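# Flip a two-coloured block end over end, in place

## Task

A wooden block lies on a long, narrow side on the table with its black face upward; one end is green and the other yellow. Lift it, rotate it end for end while holding it, and set it back down where it was with the black face on the bottom and the green end now sitting where the yellow end used to be. It counts as failed if: the arm (rather than the hand) ever contacts the block; something other than the hand contacts it while it is noticeably tilted or away from its spot; it is released while any part is more than a few millimetres above the table, unless one end has already been resting on the table briefly; or it slides more than a few millimetres within the grip during the set-down. It must stay correct on its own, not just because the robot holds it. At the end, open the hand and withdraw.

## Robot and tools

Robot: a single arm with a five-fingered right hand. Cameras: cam_high and cam_wrist, each 896x504 pixels, returned in that order.

Frames. Scene frame: origin on the table top below the arm base, +z up, +y to the left when facing along +x. Result poses use this frame: end_effector_position in metres, end_effector_quat_wxyz, plus linear (m/s) and angular (rad/s) velocities. Printed positions get less accurate far from the base. The hand point sits 0.05 m in front of the palm, where index pad meets thumb tip in a pinch. Its own axes: +z along straight fingers, +y out of the palm, +x across the palm toward the little finger. Straight fingers extend 0.06 to 0.07 m past it along +z. Across the palm the hand spans 0.08 m on the little-finger side and 0.02 m (thumb turned in front) up to 0.09 m on the thumb side. A wrist bracket on the little-finger side sticks 0.03 m beyond the point along +y and 0.11 m across; it can collide.

Row format (shared by execute_actions and move): 14 numbers, each in [-1, 1]. First six, dx dy dz rx ry rz, are an offset of the hand point, expressed in the hand point's own axes, from its measured pose when the action starts (for move: from the pose in the latest result). Scale: 1.0 equals 0.6 m or 180 degrees; rx ry rz form one rotation vector. Then the six hand motor targets in this fixed order: little, ring, middle, index, thumb_bend, thumb_turn. These are absolute: -1 open/straight (thumb_turn -1 beside the palm), +1 fully curled (thumb_turn +1 opposite the fingers). Then force_limit: closing stop load, linear from about 0 N at -1 to 10 N at +1 (15 N for the two thumb motors); it does not limit opening. Last, speed: -1 nearly stopped to +1 full (whole finger travel in 0.6 s). hand_measured, hand_stopped_by and hand_load_n use the same six-motor order.

execute_actions(actions): a list of actions; each action is a list of up to 15 rows, one row per control step of 1/30 s; if fewer, the final row repeats to fill 15 steps. Every row in an action is measured from that action's start pose, not from the previous row. Each step the commanded pose is clipped to within 100 mm and 16 degrees of the measured pose, so large offsets take several actions; after an action the arm continues only as far as the last clipped pose. An empty list just fetches state and images.

move(target, speed, stop_force, blocking): drives the hand point in a straight line toward one row's pose, taking the shorter rotation. speed is m/s, 0.002 to 0.5, default 0.25 (rotation capped at twice that in rad/s); paths last 0.5 to 10 s. Hand numbers are sent at the start. The path ignores obstacles; faster contact hits harder, and a target beyond the contact presses harder. The arm is stiff, so aiming even slightly into a firm surface may fault. stop_force (N, 9 to 40, optional, not allowed in the first 0.2 s) ends the path when push against the motion rises that much for two steps; then the arm backs to its pose two steps earlier. Use it only with slow speed, not on rotating moves, and omit it when moving away from something being pressed. blocking=false returns after 0.5 s while the arm keeps going; poll with wait(0) and send nothing else until it ends. The result adds a "move:" line: done, contact, held, off_target, moving or fault, plus limits (paced = pose clipped; held = some steps blocked) and distance to target.

wait(seconds): 0 to 10; the arm holds its last command; returns early if a running move ends. stop(): brakes a running move (needs room). zoom_image(camera, region): camera is cam_high or cam_wrist; region [x0, y0, x1, y1] in pixels from the top-left, at most 504 by 504. show_instructions(): shows the reference pages. finished_scene(scene): ends the current scene by number; irreversible, so only after the block is correct, released and the hand is clear.

Result lines: "Hand target" is where the controller is now steering. "pose unreachable" means the clearance check (which treats any mount under the base as arm) altered or blocked a command. Step readings list positions at some steps; HELD marks steps held back. Wrist force and torque are along and about the hand point axes, include held weight and inertia, offset up to about 4 N, noise up to 2.4 N, saturating near 50 N; "no reading" is harmless. Joint torques are noisy, offset and not a contact gauge.

Gripping: turn the thumb fully in front (thumb_turn near +1) before reaching; the whole hand can then wrap objects 0.035 to 0.08 m wide, lying across the palm on the wrist side of the point. Pinch is roughly index +0.22, thumb_bend +0.75, thumb_turn +0.57. A motor moves only when its target changes by at least 0.01, then locks at target or at force_limit; repeat numbers to keep a grip. To grip gently, close at speed -0.9 or lower. To squeeze harder, raise force_limit and send a more-closed target; to loosen, send a more-open one. hand_loads near 0 mean the grip was lost. A motor reading fault is dead for the scene.

Avoid: arm contact with the block; releasing it in the air; letting it slide in the hand; knocking anything off the table; hard or fast pushes. Contact torque at a joint limit (136 N m for shoulder and elbow joints, 25.4 N m for the three wrist joints, held weight included) or 150 N outside force stops the arm for 10 s. Long holding under load heats motors: a warning appears from 70 °C and brakes engage at 85 °C.

Each tool is called after ">>>" in YAML: its name, and indented under it one key for each argument.

Reference images:

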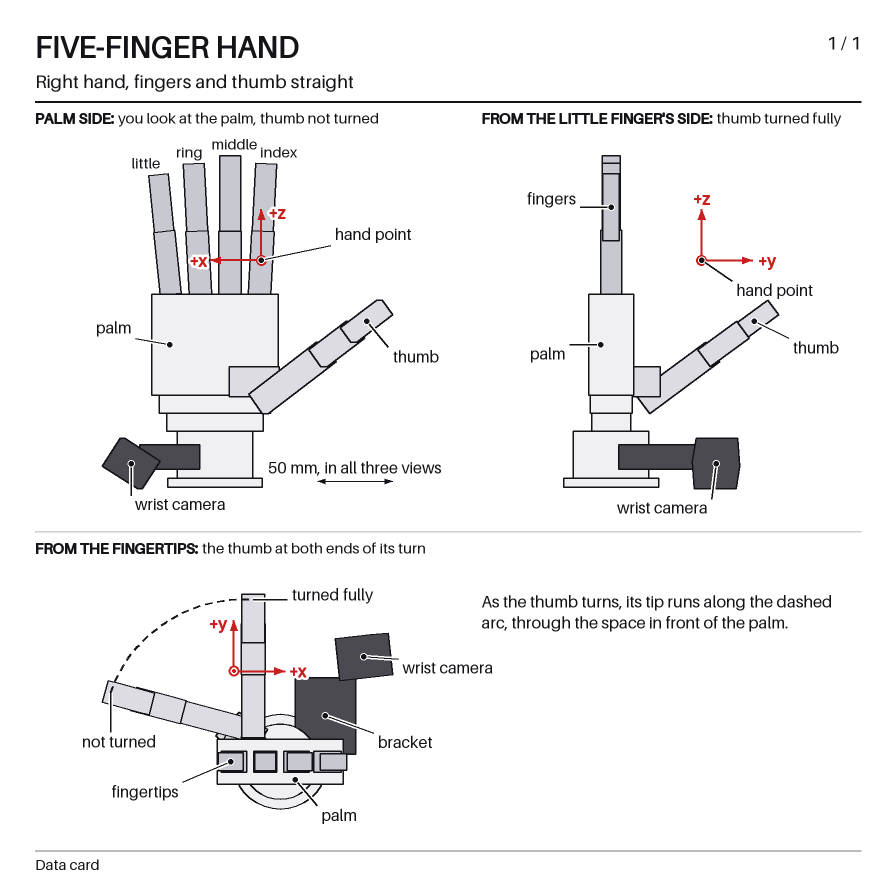

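## Session

>>> execute_actions:
  actions: []

Scene clock: 0.00 s.
end_effector_position=(+0.4582, -0.2451, +0.1620) hand_measured=(-1.000, -1.000, -1.000, -1.000, -1.000, -1.000) hand_load_n=(+0.0, +0.0, +0.0, +0.0, +0.0, +0.0) hand_stopped_by=(target, target, target, target, target, target) hand_force_limit=0.00 hand_speed=-0.80 end_effector_quat_wxyz=(+0.017, +0.952, +0.186, +0.242) end_effector_velocity=(+0.000, +0.000, -0.000) end_effector_angular_velocity=(+0.000, -0.000, +0.000)
Joint positions: [-0.796 -1.604  1.884  0.739  1.209  0.413]
Joint velocities: [ 0.     0.     0.    -0.    -0.001 -0.   ]
Joint torques (N m, as the arm reports them, + toward a larger angle): no reading
Wrist force (N, on the end effector, along its own x y z axes, offset not removed): no reading
Wrist torque (N m, same axes, about the end effector's origin, offset not removed): no reading
Hand target: +0.458, -0.245, +0.162; +0.017, +0.952, +0.186, +0.242

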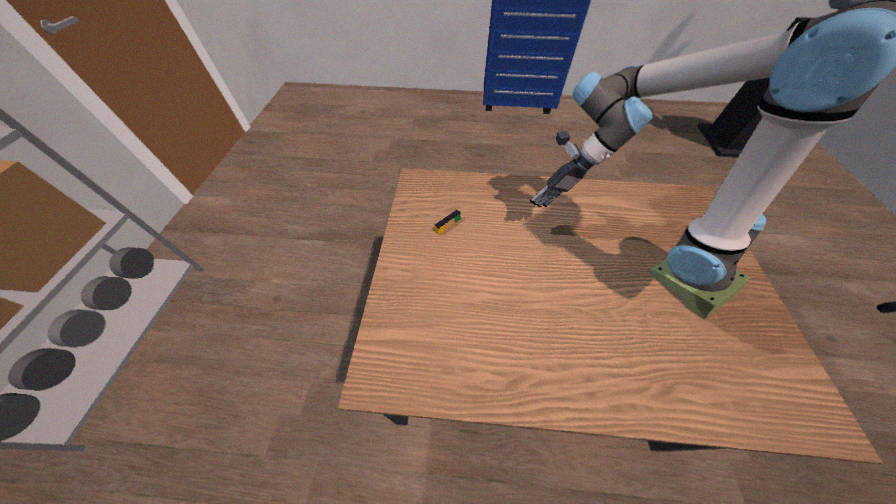

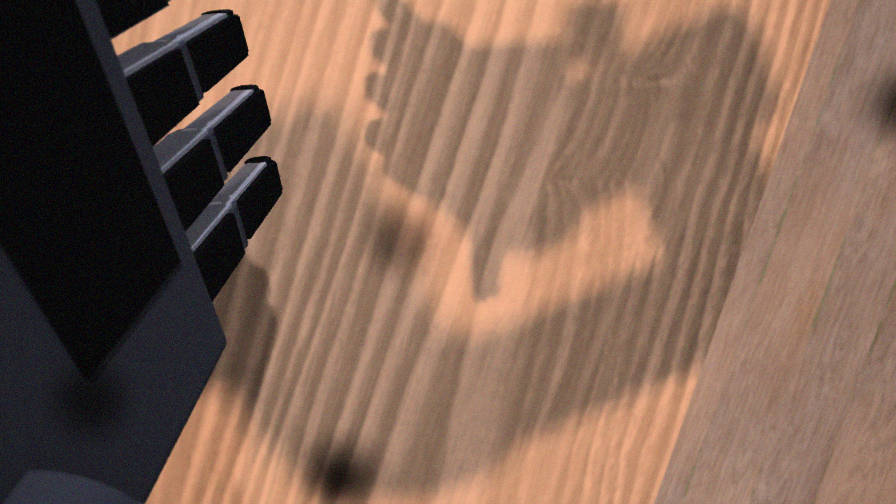

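>>> zoom_image:
  camera: "cam_high"
  region: [400, 160, 600, 270]

Region (400, 160, 600, 270) of cam_high's 896x504 image, scaled by 2.520, with more detail than that image has; it fills the top 277 rows of this view, and the rest is white.

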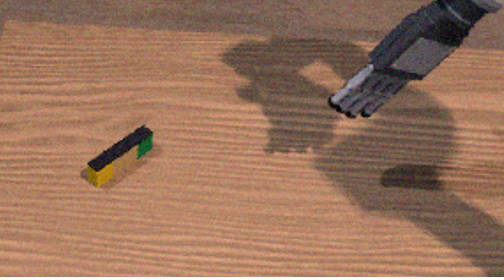

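>>> move:
  target: [0.285,-0.067,-0.125,0.03,0.478,0.622,-1,-1,-1,-1,-1,0.57,0,0.5]
  speed: 0.3

>>> move:
  target: [0,0,0,-0.2,0,0,-1,-1,-1,-1,-1,0.57,0,0.5]

Scene clock: 26.90 s.
end_effector_position=(+0.5482, -0.1500, +0.3014) hand_measured=(-1.000, -1.000, -1.000, -1.000, -1.000, +0.570) hand_load_n=(+0.0, +0.0, +0.0, +0.0, +0.0, +0.0) hand_stopped_by=(target, target, target, target, target, target) hand_force_limit=0.00 hand_speed=0.50 end_effector_quat_wxyz=(+0.318, -0.316, +0.632, -0.633) end_effector_velocity=(+0.001, -0.001, +0.002) end_effector_angular_velocity=(+0.002, -0.006, -0.012)
Joint positions: [-0.306 -1.949  2.203 -0.512  1.866  2.99 ]
Joint velocities: [ 0.009  0.005 -0.005 -0.006  0.02   0.001]
Joint torques (N m, as the arm reports them, + toward a larger angle): [ 12.82  -4.48 -35.46  -3.15   1.55   1.65]
Wrist force (N, on the end effector, along its own x y z axes, offset not removed): [3.8 -1.5 -2.0]
Wrist torque (N m, same axes, about the end effector's origin, offset not removed): [-0.22 -0.44 0.61]
Hand target: +0.548, -0.150, +0.301; +0.317, -0.315, +0.632, -0.633
Off the commanded pose: 0.000 m, 0 deg.
move: done

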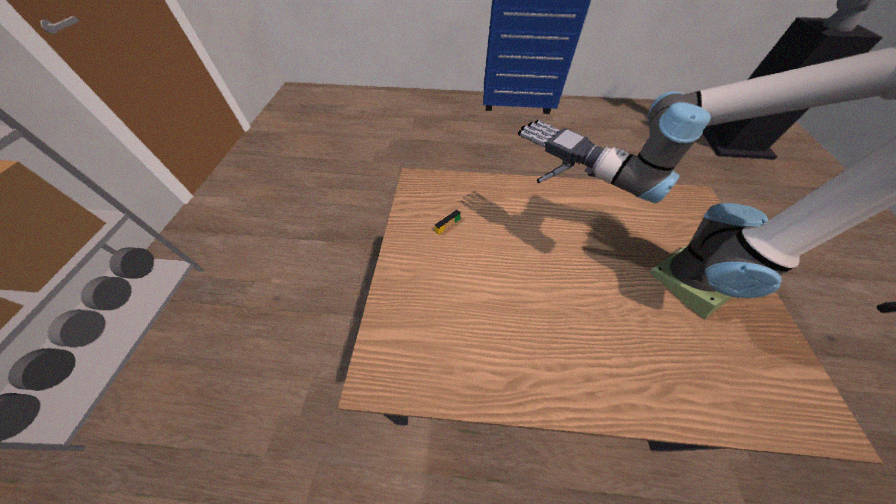

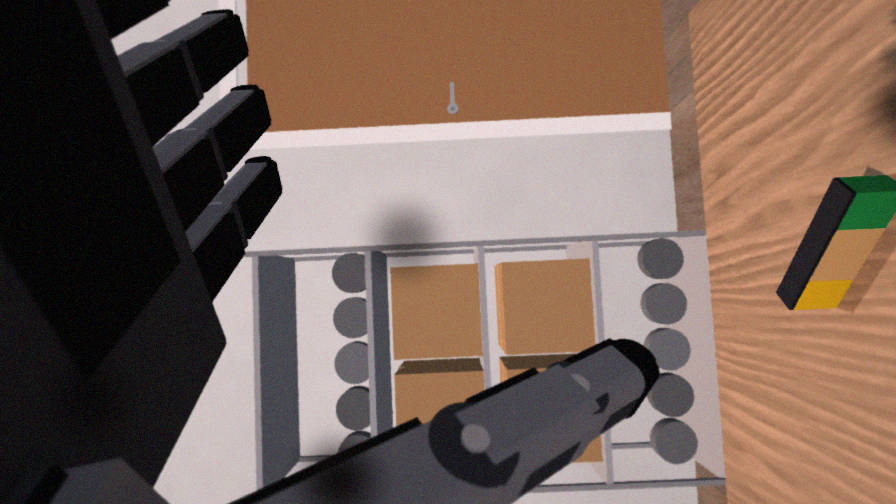

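Scene clock: 28.67 s.
end_effector_position=(+0.5484, -0.1501, +0.3013) hand_measured=(-1.000, -1.000, -1.000, -1.000, -1.000, +0.570) hand_load_n=(+0.0, +0.0, +0.0, +0.0, +0.0, +0.0) hand_stopped_by=(target, target, target, target, target, target) hand_force_limit=0.00 hand_speed=0.50 end_effector_quat_wxyz=(+0.204, -0.398, +0.796, -0.407) end_effector_velocity=(+0.000, +0.000, -0.000) end_effector_angular_velocity=(+0.005, +0.008, +0.001)
Joint positions: [-0.32  -1.707  1.652  0.456  1.884  3.192]
Joint velocities: [-0.     0.006 -0.009  0.012 -0.001  0.002]
Joint torques (N m, as the arm reports them, + toward a larger angle): [ -0.07 -13.88 -32.71   2.26  -1.55   1.25]
Wrist force (N, on the end effector, along its own x y z axes, offset not removed): [1.2 -1.7 -2.4]
Wrist torque (N m, same axes, about the end effector's origin, offset not removed): [-0.19 -0.05 0.21]
Hand target: +0.548, -0.150, +0.301; +0.204, -0.398, +0.796, -0.407
Off the commanded pose: 0.000 m, 0 deg.
move: done

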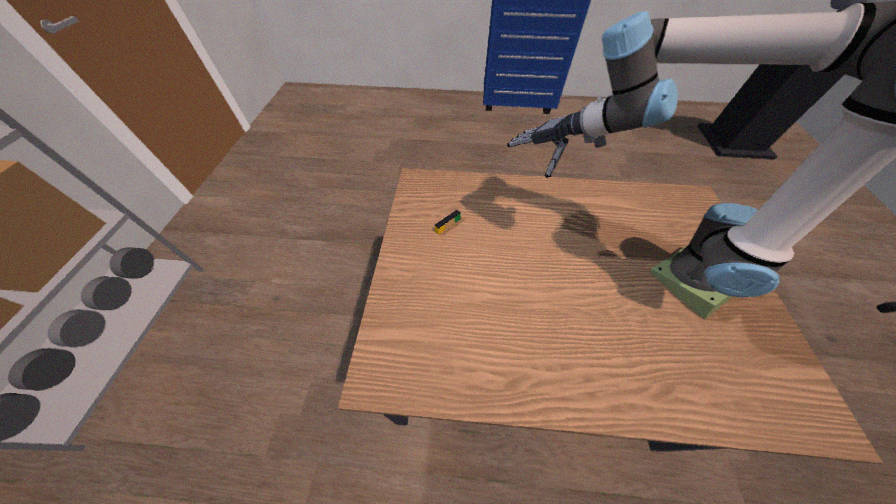

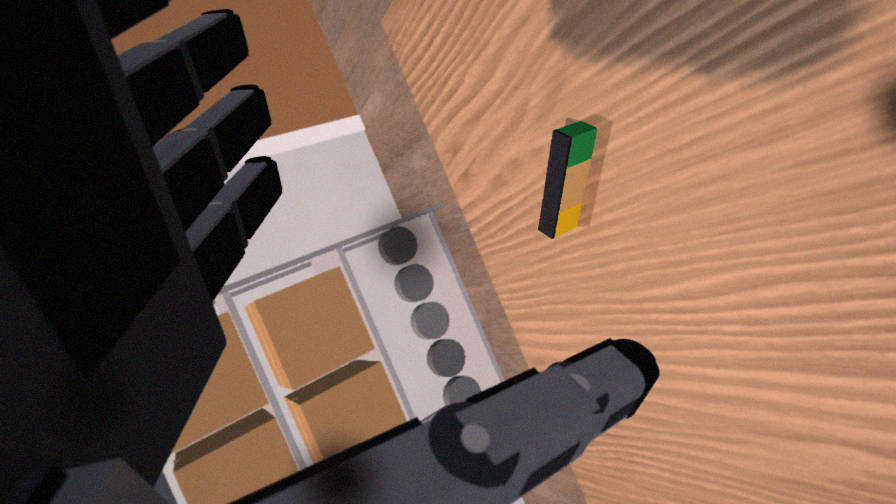

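>>> move:
  target: [-0.245,0.09,0.387,0.195,0.052,-0.161,-1,-1,-1,-0.2,0.75,0.57,0,0.5]

>>> zoom_image:
  camera: "cam_high"
  region: [400, 130, 600, 260]

Scene clock: 44.03 s.
end_effector_position=(+0.7615, -0.1258, +0.1218) hand_measured=(-1.000, -1.000, -1.000, -0.200, +0.750, +0.570) hand_load_n=(+0.0, +0.0, +0.0, +0.0, +0.0, +0.0) hand_stopped_by=(target, target, target, target, target, target) hand_force_limit=0.00 hand_speed=0.50 end_effector_quat_wxyz=(-0.143, +0.468, -0.529, +0.693) end_effector_velocity=(+0.001, -0.000, -0.001) end_effector_angular_velocity=(-0.005, -0.002, +0.000)
Joint positions: [-0.106 -1.136  1.769 -0.911  2.058  2.411]
Joint velocities: [-0.001  0.005 -0.001 -0.009 -0.002 -0.005]
Joint torques (N m, as the arm reports them, + toward a larger angle): [  3.47 -32.88 -28.96  -4.56  -2.48  -1.73]
Wrist force (N, on the end effector, along its own x y z axes, offset not removed): [-1.5 0.8 -3.3]
Wrist torque (N m, same axes, about the end effector's origin, offset not removed): [0.22 0.47 0.21]
Hand target: +0.762, -0.126, +0.122; -0.143, +0.468, -0.529, +0.693
Off the commanded pose: 0.001 m, 0 deg.
move: done

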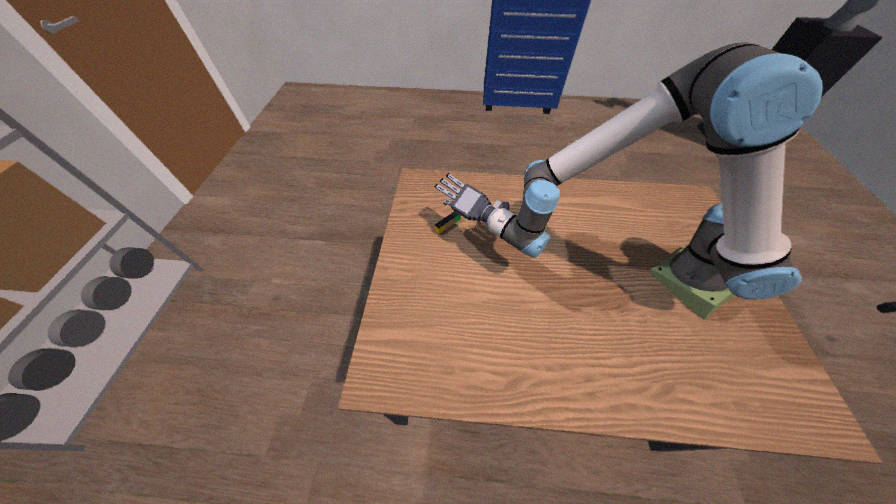

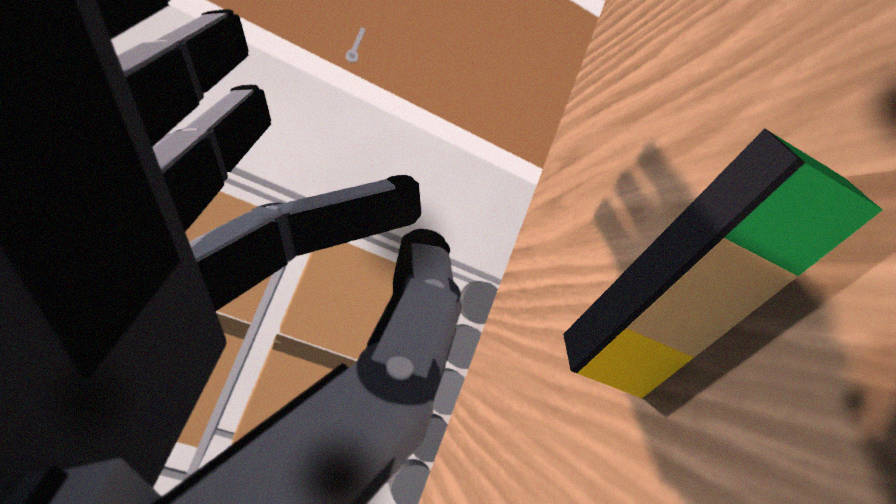

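Region (400, 130, 600, 260) of cam_high's 896x504 image, scaled by 2.520, with more detail than that image has; it fills the top 328 rows of this view, and the rest is white.

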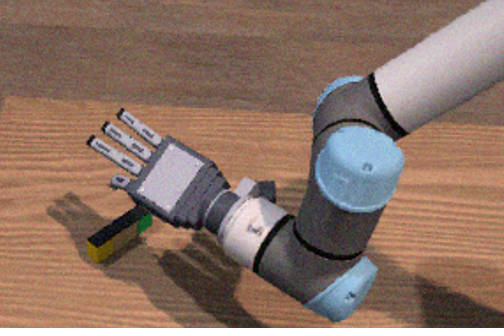

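>>> move:
  target: [-0.058,0.1,-0.01,-0.058,-0.033,0,-1,-1,-1,-0.4,0.75,0.57,0,0.5]
  speed: 0.1

>>> zoom_image:
  camera: "cam_high"
  region: [400, 160, 600, 290]

Scene clock: 52.87 s.
end_effector_position=(+0.7569, -0.1221, +0.0526) hand_measured=(-1.000, -1.000, -1.000, -0.400, +0.750, +0.570) hand_load_n=(+0.0, +0.0, +0.0, +0.0, +0.0, +0.0) hand_stopped_by=(target, target, target, target, target, target) hand_force_limit=0.00 hand_speed=0.50 end_effector_quat_wxyz=(+0.127, -0.515, +0.582, -0.617) end_effector_velocity=(+0.001, +0.001, -0.001) end_effector_angular_velocity=(+0.003, +0.003, +0.001)
Joint positions: [-0.124 -1.052  1.667 -0.658  2.073  2.525]
Joint velocities: [ 0.     0.002 -0.005  0.007 -0.     0.003]
Joint torques (N m, as the arm reports them, + toward a larger angle): [  2.67 -36.86 -28.99   1.11   0.2    1.75]
Wrist force (N, on the end effector, along its own x y z axes, offset not removed): [4.5 0.3 -2.6]
Wrist torque (N m, same axes, about the end effector's origin, offset not removed): [0.00 -0.31 0.58]
Hand target: +0.757, -0.122, +0.052; +0.127, -0.515, +0.582, -0.617
Off the commanded pose: 0.000 m, 0 deg.
move: done

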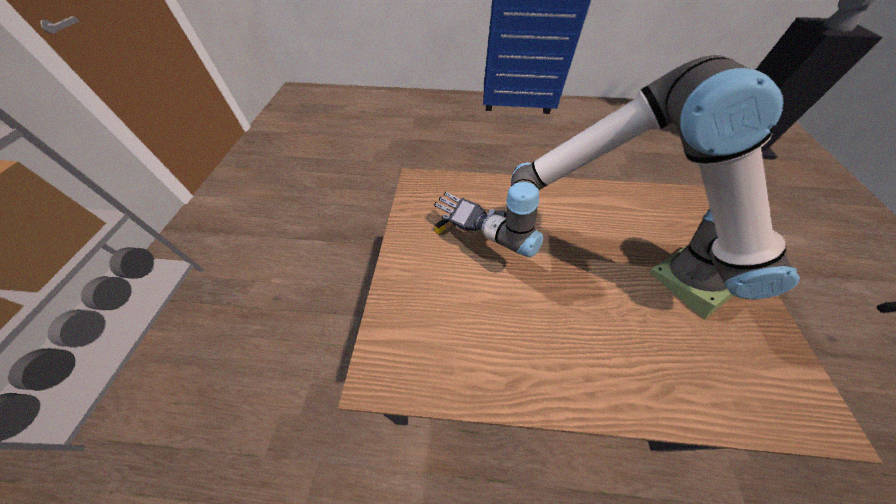

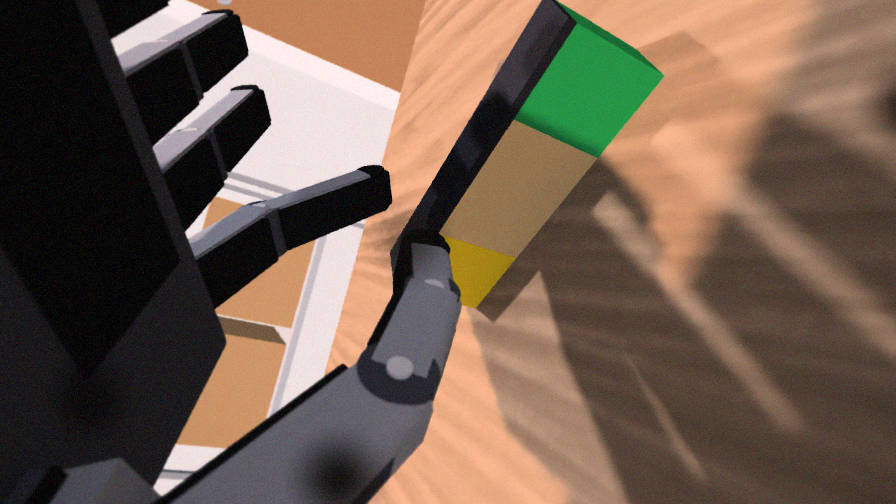

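Region (400, 160, 600, 290) of cam_high's 896x504 image, scaled by 2.520, with more detail than that image has; it fills the top 328 rows of this view, and the rest is white.

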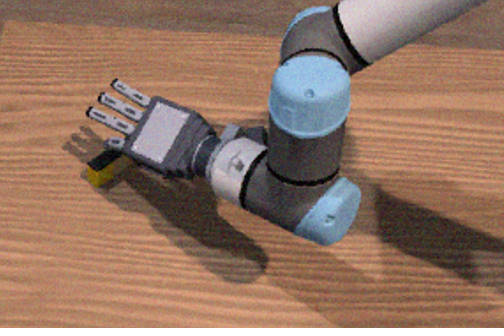

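>>> move:
  target: [-0.027,0.0466,0.0114,0,0,0,-1,-1,-1,-0.4,0.75,0.57,0,0.5]
  speed: 0.02
  stop_force: 10

Scene clock: 55.97 s.
end_effector_position=(+0.7569, -0.1220, +0.0379) hand_measured=(-1.000, -1.000, -1.000, -0.400, +0.750, +0.570) hand_load_n=(+0.0, +0.0, +0.0, +4.0, +0.0, +0.0) hand_stopped_by=(target, target, target, target, target, target) hand_force_limit=0.00 hand_speed=0.50 end_effector_quat_wxyz=(+0.127, -0.515, +0.582, -0.617) end_effector_velocity=(-0.002, +0.001, +0.004) end_effector_angular_velocity=(+0.000, +0.007, -0.000)
Joint positions: [-0.129 -1.028  1.673 -0.686  2.068  2.526]
Joint velocities: [ 0.003 -0.009 -0.001  0.017  0.004 -0.001]
Joint torques (N m, as the arm reports them, + toward a larger angle): [ 13.   -45.74 -23.13   3.29   1.42   1.37]
Wrist force (N, on the end effector, along its own x y z axes, offset not removed): [11.1 -13.5 -7.7]
Wrist torque (N m, same axes, about the end effector's origin, offset not removed): [0.31 0.06 0.39]
Hand target: +0.757, -0.122, +0.039; +0.127, -0.515, +0.582, -0.617
Off the commanded pose: 0.018 m, 0 deg.
move: contact

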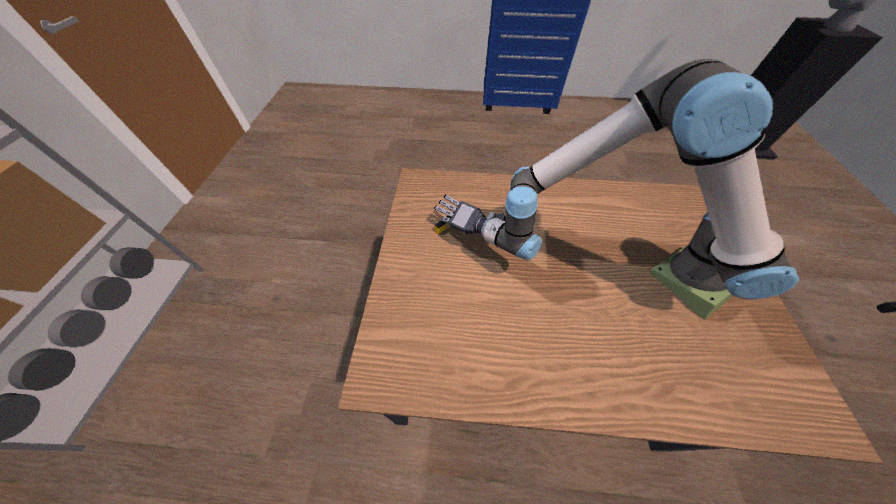

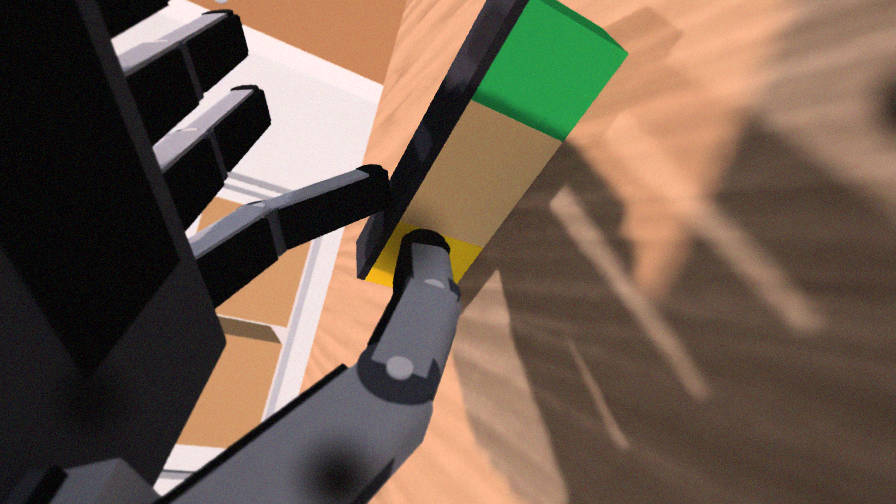

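>>> move:
  target: [0.002,-0.003,0,0,0,0,-1,-1,-1,-0.9,0.75,0.57,0,0.5]
  speed: 0.02

>>> move:
  target: [0.002,-0.003,0.017,0,0,0,-1,-1,-1,-0.9,0.75,0.57,0,0.5]
  speed: 0.01

Scene clock: 59.37 s.
end_effector_position=(+0.7571, -0.1224, +0.0399) hand_measured=(-1.000, -1.000, -1.000, -0.900, +0.750, +0.570) hand_load_n=(+0.0, +0.0, +0.0, +0.0, +0.0, +0.0) hand_stopped_by=(target, target, target, target, target, target) hand_force_limit=0.00 hand_speed=0.50 end_effector_quat_wxyz=(+0.127, -0.515, +0.582, -0.617) end_effector_velocity=(+0.001, -0.001, +0.001) end_effector_angular_velocity=(-0.000, -0.002, -0.000)
Joint positions: [-0.128 -1.031  1.671 -0.681  2.068  2.526]
Joint velocities: [-0.    -0.    -0.002  0.    -0.    -0.   ]
Joint torques (N m, as the arm reports them, + toward a larger angle): [  3.26 -57.75 -28.05   1.31  -1.96  -0.79]
Wrist force (N, on the end effector, along its own x y z axes, offset not removed): [1.2 -2.0 -1.3]
Wrist torque (N m, same axes, about the end effector's origin, offset not removed): [-0.37 -0.16 0.10]
Hand target: +0.757, -0.122, +0.040; +0.127, -0.515, +0.582, -0.617
Off the commanded pose: 0.000 m, 0 deg.
move: done

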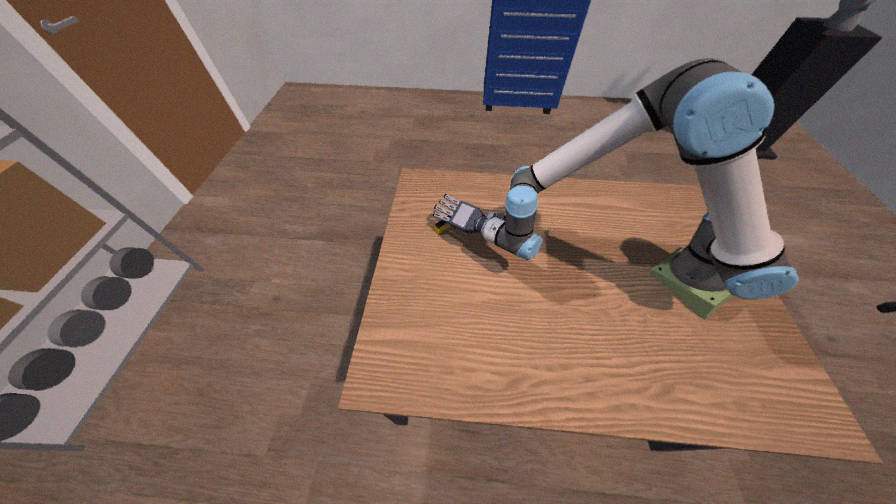

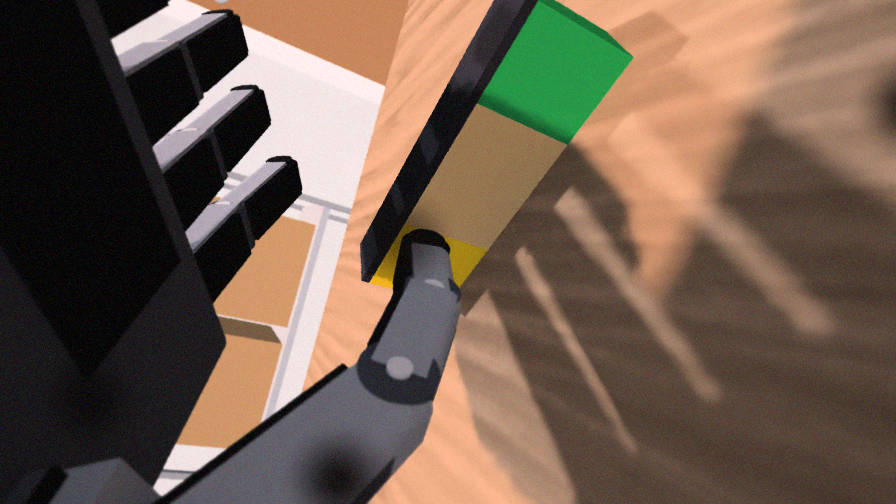

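Scene clock: 60.63 s.
end_effector_position=(+0.7653, -0.1286, +0.0399) hand_measured=(-1.000, -1.000, -1.000, -0.900, +0.750, +0.570) hand_load_n=(+0.0, +0.0, +0.0, +0.0, +0.0, +0.0) hand_stopped_by=(target, target, target, target, target, target) hand_force_limit=0.00 hand_speed=0.50 end_effector_quat_wxyz=(+0.127, -0.515, +0.582, -0.617) end_effector_velocity=(+0.000, -0.001, -0.001) end_effector_angular_velocity=(+0.000, +0.003, +0.001)
Joint positions: [-0.137 -1.02   1.645 -0.666  2.06   2.526]
Joint velocities: [-0.002  0.002 -0.004  0.005 -0.001 -0.001]
Joint torques (N m, as the arm reports them, + toward a larger angle): [  5.53 -36.66 -28.24   1.5   -2.11   1.77]
Wrist force (N, on the end effector, along its own x y z axes, offset not removed): [1.7 1.4 -3.9]
Wrist torque (N m, same axes, about the end effector's origin, offset not removed): [0.39 0.03 0.33]
Hand target: +0.765, -0.129, +0.040; +0.127, -0.515, +0.582, -0.617
Off the commanded pose: 0.000 m, 0 deg.
move: done

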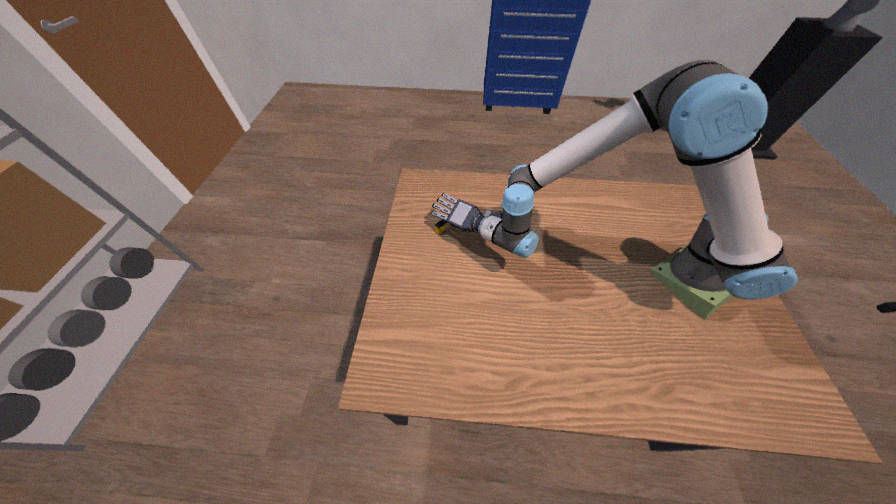

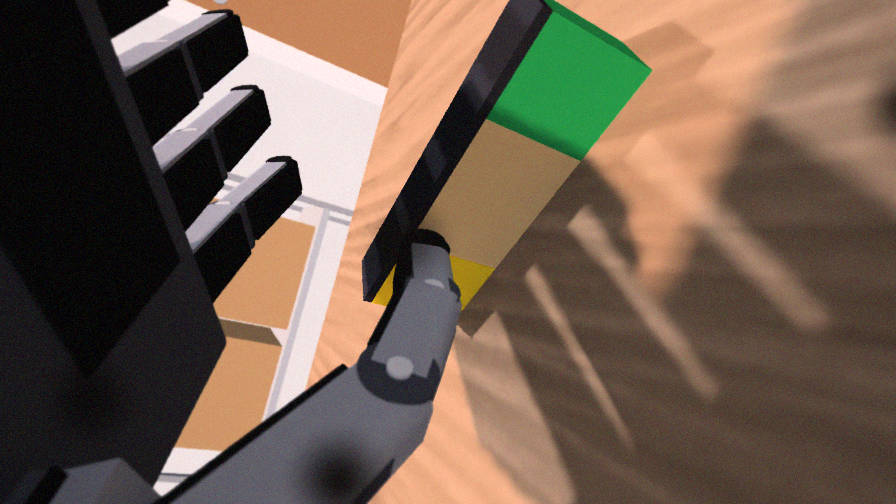

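>>> move:
  target: [-0.0098,0.017,0.0042,0,0,0,-1,-1,-1,-0.6,0.75,0.57,0,0.5]
  speed: 0.01
  stop_force: 10

Scene clock: 65.10 s.
end_effector_position=(+0.7653, -0.1287, +0.0281) hand_measured=(-1.000, -1.000, -1.000, -0.600, +0.750, +0.570) hand_load_n=(+0.0, +0.0, +0.0, +0.0, +0.0, +0.0) hand_stopped_by=(target, target, target, target, target, target) hand_force_limit=0.00 hand_speed=0.50 end_effector_quat_wxyz=(+0.127, -0.515, +0.582, -0.617) end_effector_velocity=(-0.001, +0.000, -0.003) end_effector_angular_velocity=(+0.001, +0.003, +0.000)
Joint positions: [-0.141 -1.001  1.648 -0.688  2.056  2.526]
Joint velocities: [-0.     0.003  0.002 -0.002 -0.     0.   ]
Joint torques (N m, as the arm reports them, + toward a larger angle): [  2.09 -39.21   0.67  -3.06  -2.     1.7 ]
Wrist force (N, on the end effector, along its own x y z axes, offset not removed): [1.5 -1.7 -2.6]
Wrist torque (N m, same axes, about the end effector's origin, offset not removed): [-0.38 -0.08 0.23]
Hand target: +0.765, -0.129, +0.028; +0.127, -0.515, +0.582, -0.617
Off the commanded pose: 0.000 m, 0 deg.
move: done

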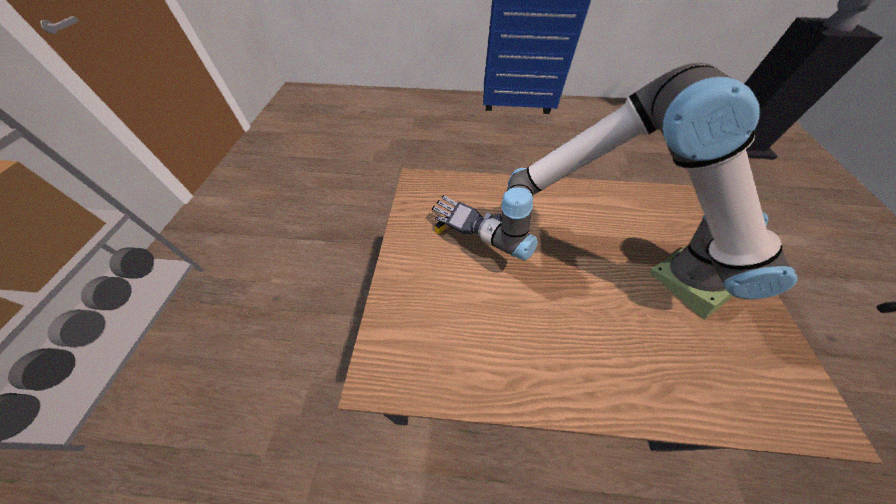

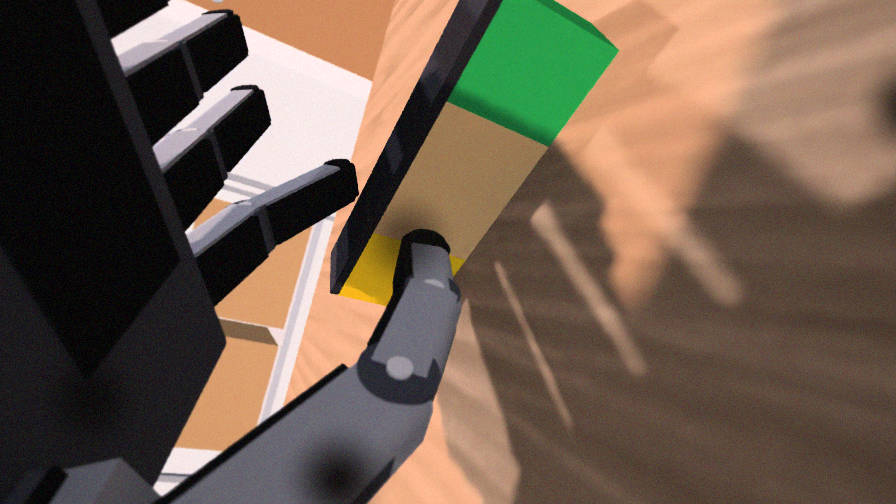

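>>> move:
  target: [0,0,0,0,0,0,-1,-1,-1,0.4,0.75,0.57,-0.2,-0.8]

Scene clock: 68.43 s.
end_effector_position=(+0.7653, -0.1286, +0.0281) hand_measured=(-1.000, -1.000, -1.000, -0.114, +0.750, +0.570) hand_load_n=(+0.0, +0.0, +0.0, +4.0, +1.5, -0.5) hand_stopped_by=(target, target, target, force, target, target) hand_force_limit=-0.20 hand_speed=-0.80 end_effector_quat_wxyz=(+0.127, -0.515, +0.582, -0.617) end_effector_velocity=(-0.000, +0.000, -0.000) end_effector_angular_velocity=(+0.002, +0.001, +0.000)
Joint positions: [-0.141 -1.001  1.648 -0.688  2.056  2.526]
Joint velocities: [ 0.    -0.    -0.001  0.003 -0.     0.002]
Joint torques (N m, as the arm reports them, + toward a larger angle): [ 13.68 -53.32 -24.71   1.13   1.24   1.29]
Wrist force (N, on the end effector, along its own x y z axes, offset not removed): [3.2 -4.5 -1.7]
Wrist torque (N m, same axes, about the end effector's origin, offset not removed): [-0.19 -0.23 0.31]
Hand target: +0.765, -0.129, +0.028; +0.127, -0.515, +0.582, -0.617
Off the commanded pose: 0.000 m, 0 deg.
move: done

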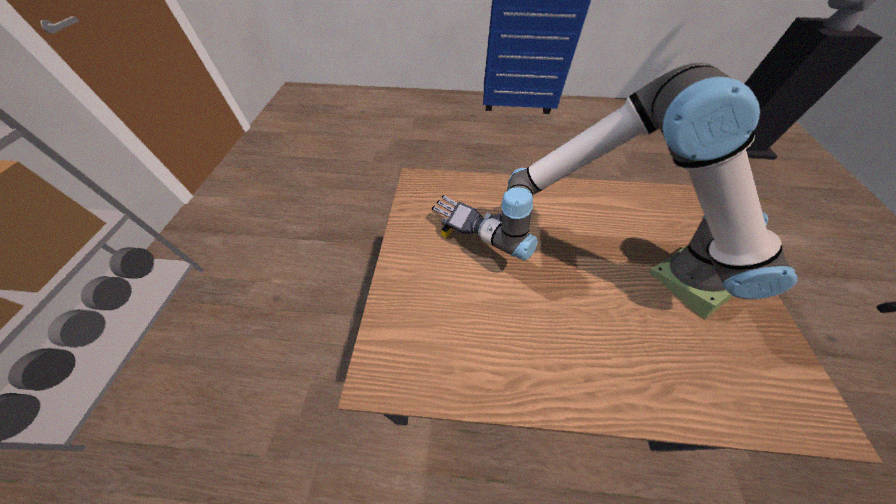

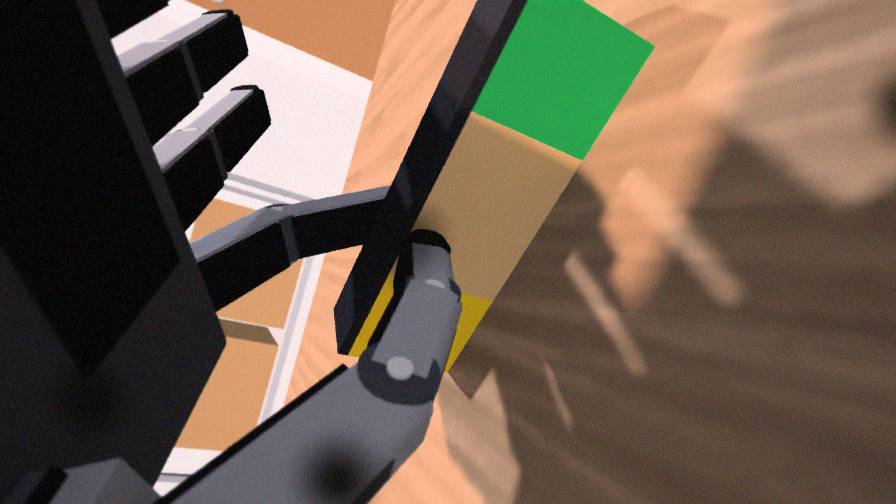

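>>> move:
  target: [0,0,-0.002,0,0,0,-1,-1,-1,-0.5,0.75,0.57,-0.2,0]

>>> move:
  target: [-0.0075,0.013,0.003,0,0,0,-1,-1,-1,-0.5,0.75,0.57,-0.2,0]
  speed: 0.01
  stop_force: 10

>>> move:
  target: [0,0,0,0,0,0,-1,-1,-1,0.4,0.75,0.57,-0.2,-0.8]

Scene clock: 73.10 s.
end_effector_position=(+0.7644, -0.1280, +0.0283) hand_measured=(-1.000, -1.000, -1.000, -0.500, +0.750, +0.570) hand_load_n=(+0.0, +0.0, +0.0, +0.0, +0.0, +0.0) hand_stopped_by=(target, target, target, target, target, target) hand_force_limit=-0.20 hand_speed=0.00 end_effector_quat_wxyz=(+0.127, -0.515, +0.582, -0.617) end_effector_velocity=(+0.000, -0.000, +0.000) end_effector_angular_velocity=(-0.000, -0.003, -0.001)
Joint positions: [-0.14  -1.003  1.651 -0.689  2.057  2.526]
Joint velocities: [-0.    -0.001  0.002 -0.004 -0.     0.001]
Joint torques (N m, as the arm reports them, + toward a larger angle): [ 15.59 -56.13  -1.66  -3.05   1.18   0.53]
Wrist force (N, on the end effector, along its own x y z axes, offset not removed): [-0.1 -1.1 1.0]
Wrist torque (N m, same axes, about the end effector's origin, offset not removed): [-0.26 -0.06 0.15]
Hand target: +0.764, -0.128, +0.028; +0.127, -0.515, +0.582, -0.617
Off the commanded pose: 0.000 m, 0 deg.
move: done

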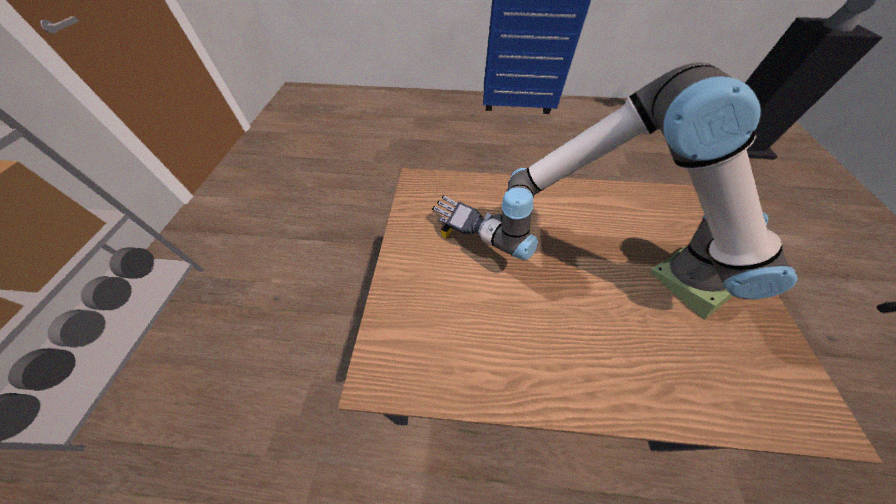

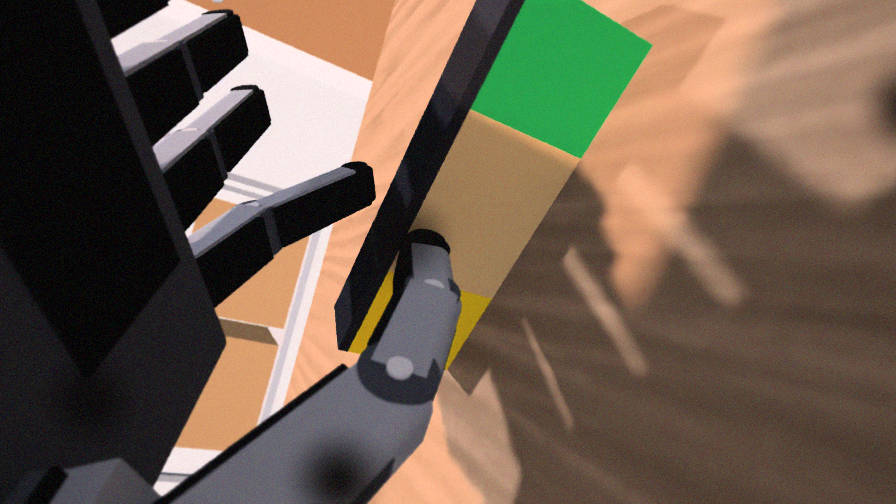

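Scene clock: 74.23 s.
end_effector_position=(+0.7643, -0.1279, +0.0193) hand_measured=(-1.000, -1.000, -1.000, -0.500, +0.750, +0.570) hand_load_n=(+0.0, +0.0, +0.0, +0.0, +0.0, +0.0) hand_stopped_by=(target, target, target, target, target, target) hand_force_limit=-0.20 hand_speed=0.00 end_effector_quat_wxyz=(+0.127, -0.515, +0.582, -0.617) end_effector_velocity=(-0.001, -0.001, -0.002) end_effector_angular_velocity=(+0.000, +0.001, -0.001)
Joint positions: [-0.143 -0.988  1.653 -0.707  2.054  2.527]
Joint velocities: [-0.002  0.003  0.001 -0.003 -0.     0.   ]
Joint torques (N m, as the arm reports them, + toward a larger angle): [  4.38 -35.7   -0.79  -3.38  -1.95   1.42]
Wrist force (N, on the end effector, along its own x y z axes, offset not removed): [0.5 0.6 2.4]
Wrist torque (N m, same axes, about the end effector's origin, offset not removed): [-0.04 -0.25 0.30]
Hand target: +0.764, -0.128, +0.019; +0.127, -0.515, +0.582, -0.617
Off the commanded pose: 0.000 m, 0 deg.
move: done

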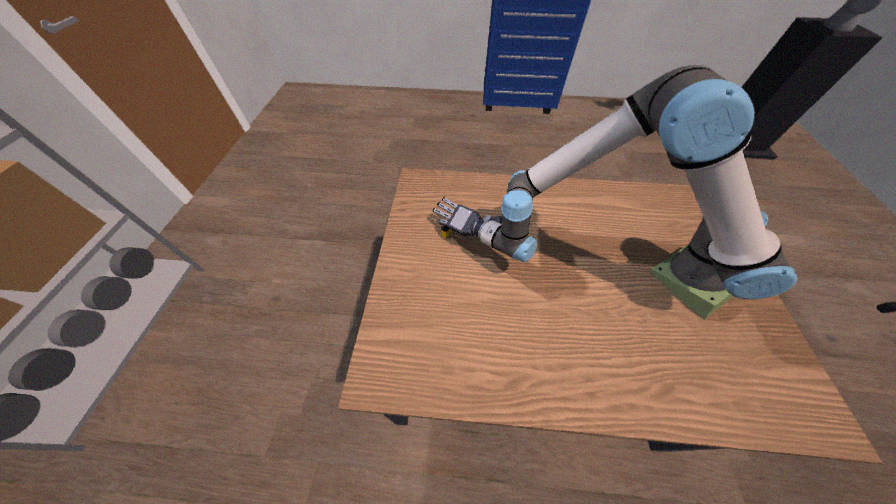

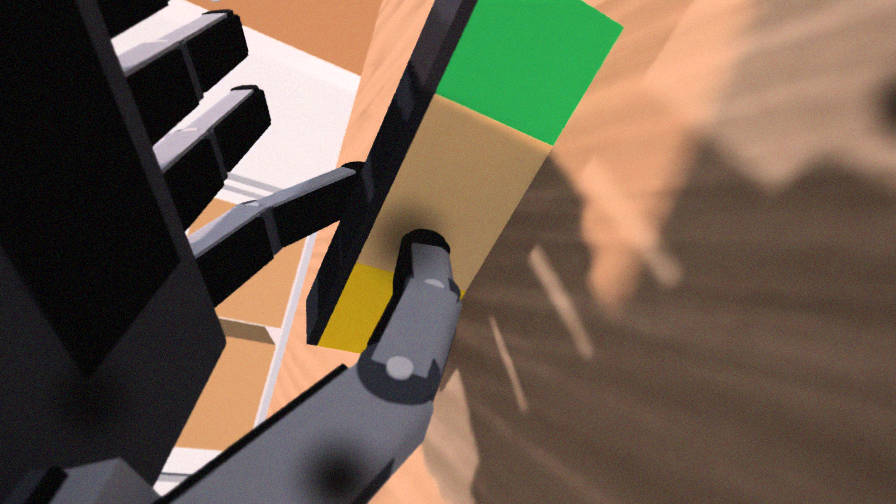

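Scene clock: 75.73 s.
end_effector_position=(+0.7643, -0.1279, +0.0193) hand_measured=(-1.000, -1.000, -1.000, -0.092, +0.748, +0.570) hand_load_n=(+0.0, +0.0, +0.0, +6.5, +1.5, -1.0) hand_stopped_by=(target, target, target, force, target, target) hand_force_limit=-0.20 hand_speed=-0.80 end_effector_quat_wxyz=(+0.127, -0.515, +0.582, -0.617) end_effector_velocity=(-0.000, +0.000, -0.000) end_effector_angular_velocity=(+0.001, -0.000, -0.000)
Joint positions: [-0.143 -0.988  1.653 -0.707  2.054  2.527]
Joint velocities: [-0.    -0.     0.002 -0.002 -0.     0.001]
Joint torques (N m, as the arm reports them, + toward a larger angle): [ 10.47 -54.74  -8.26   1.11  -0.06   1.42]
Wrist force (N, on the end effector, along its own x y z axes, offset not removed): [-0.9 -0.1 -2.1]
Wrist torque (N m, same axes, about the end effector's origin, offset not removed): [0.09 0.38 0.37]
Hand target: +0.764, -0.128, +0.019; +0.127, -0.515, +0.582, -0.617
Off the commanded pose: 0.000 m, 0 deg.
move: done

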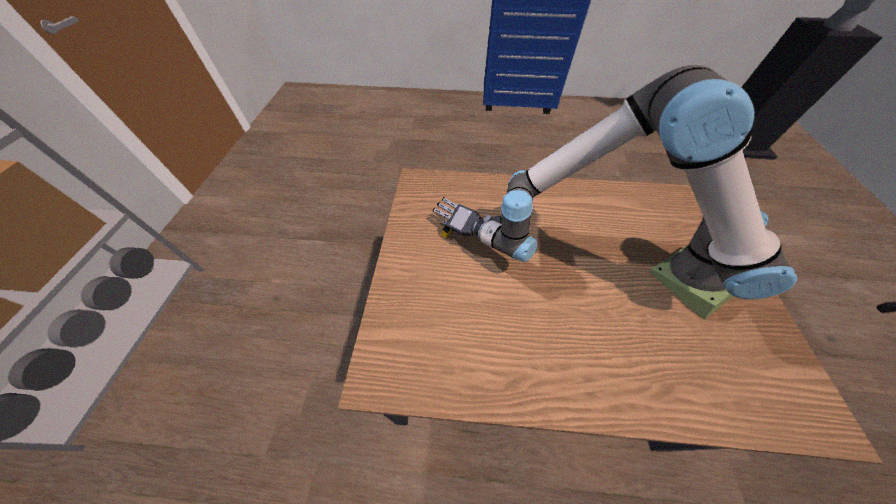

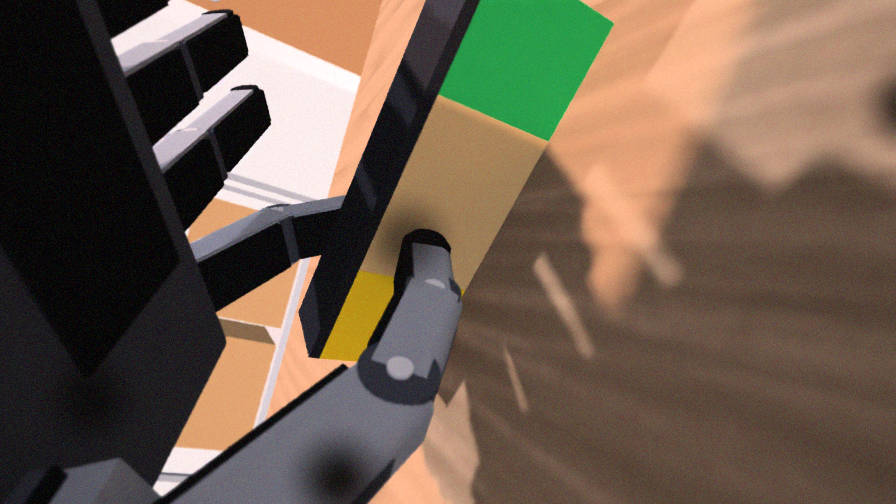

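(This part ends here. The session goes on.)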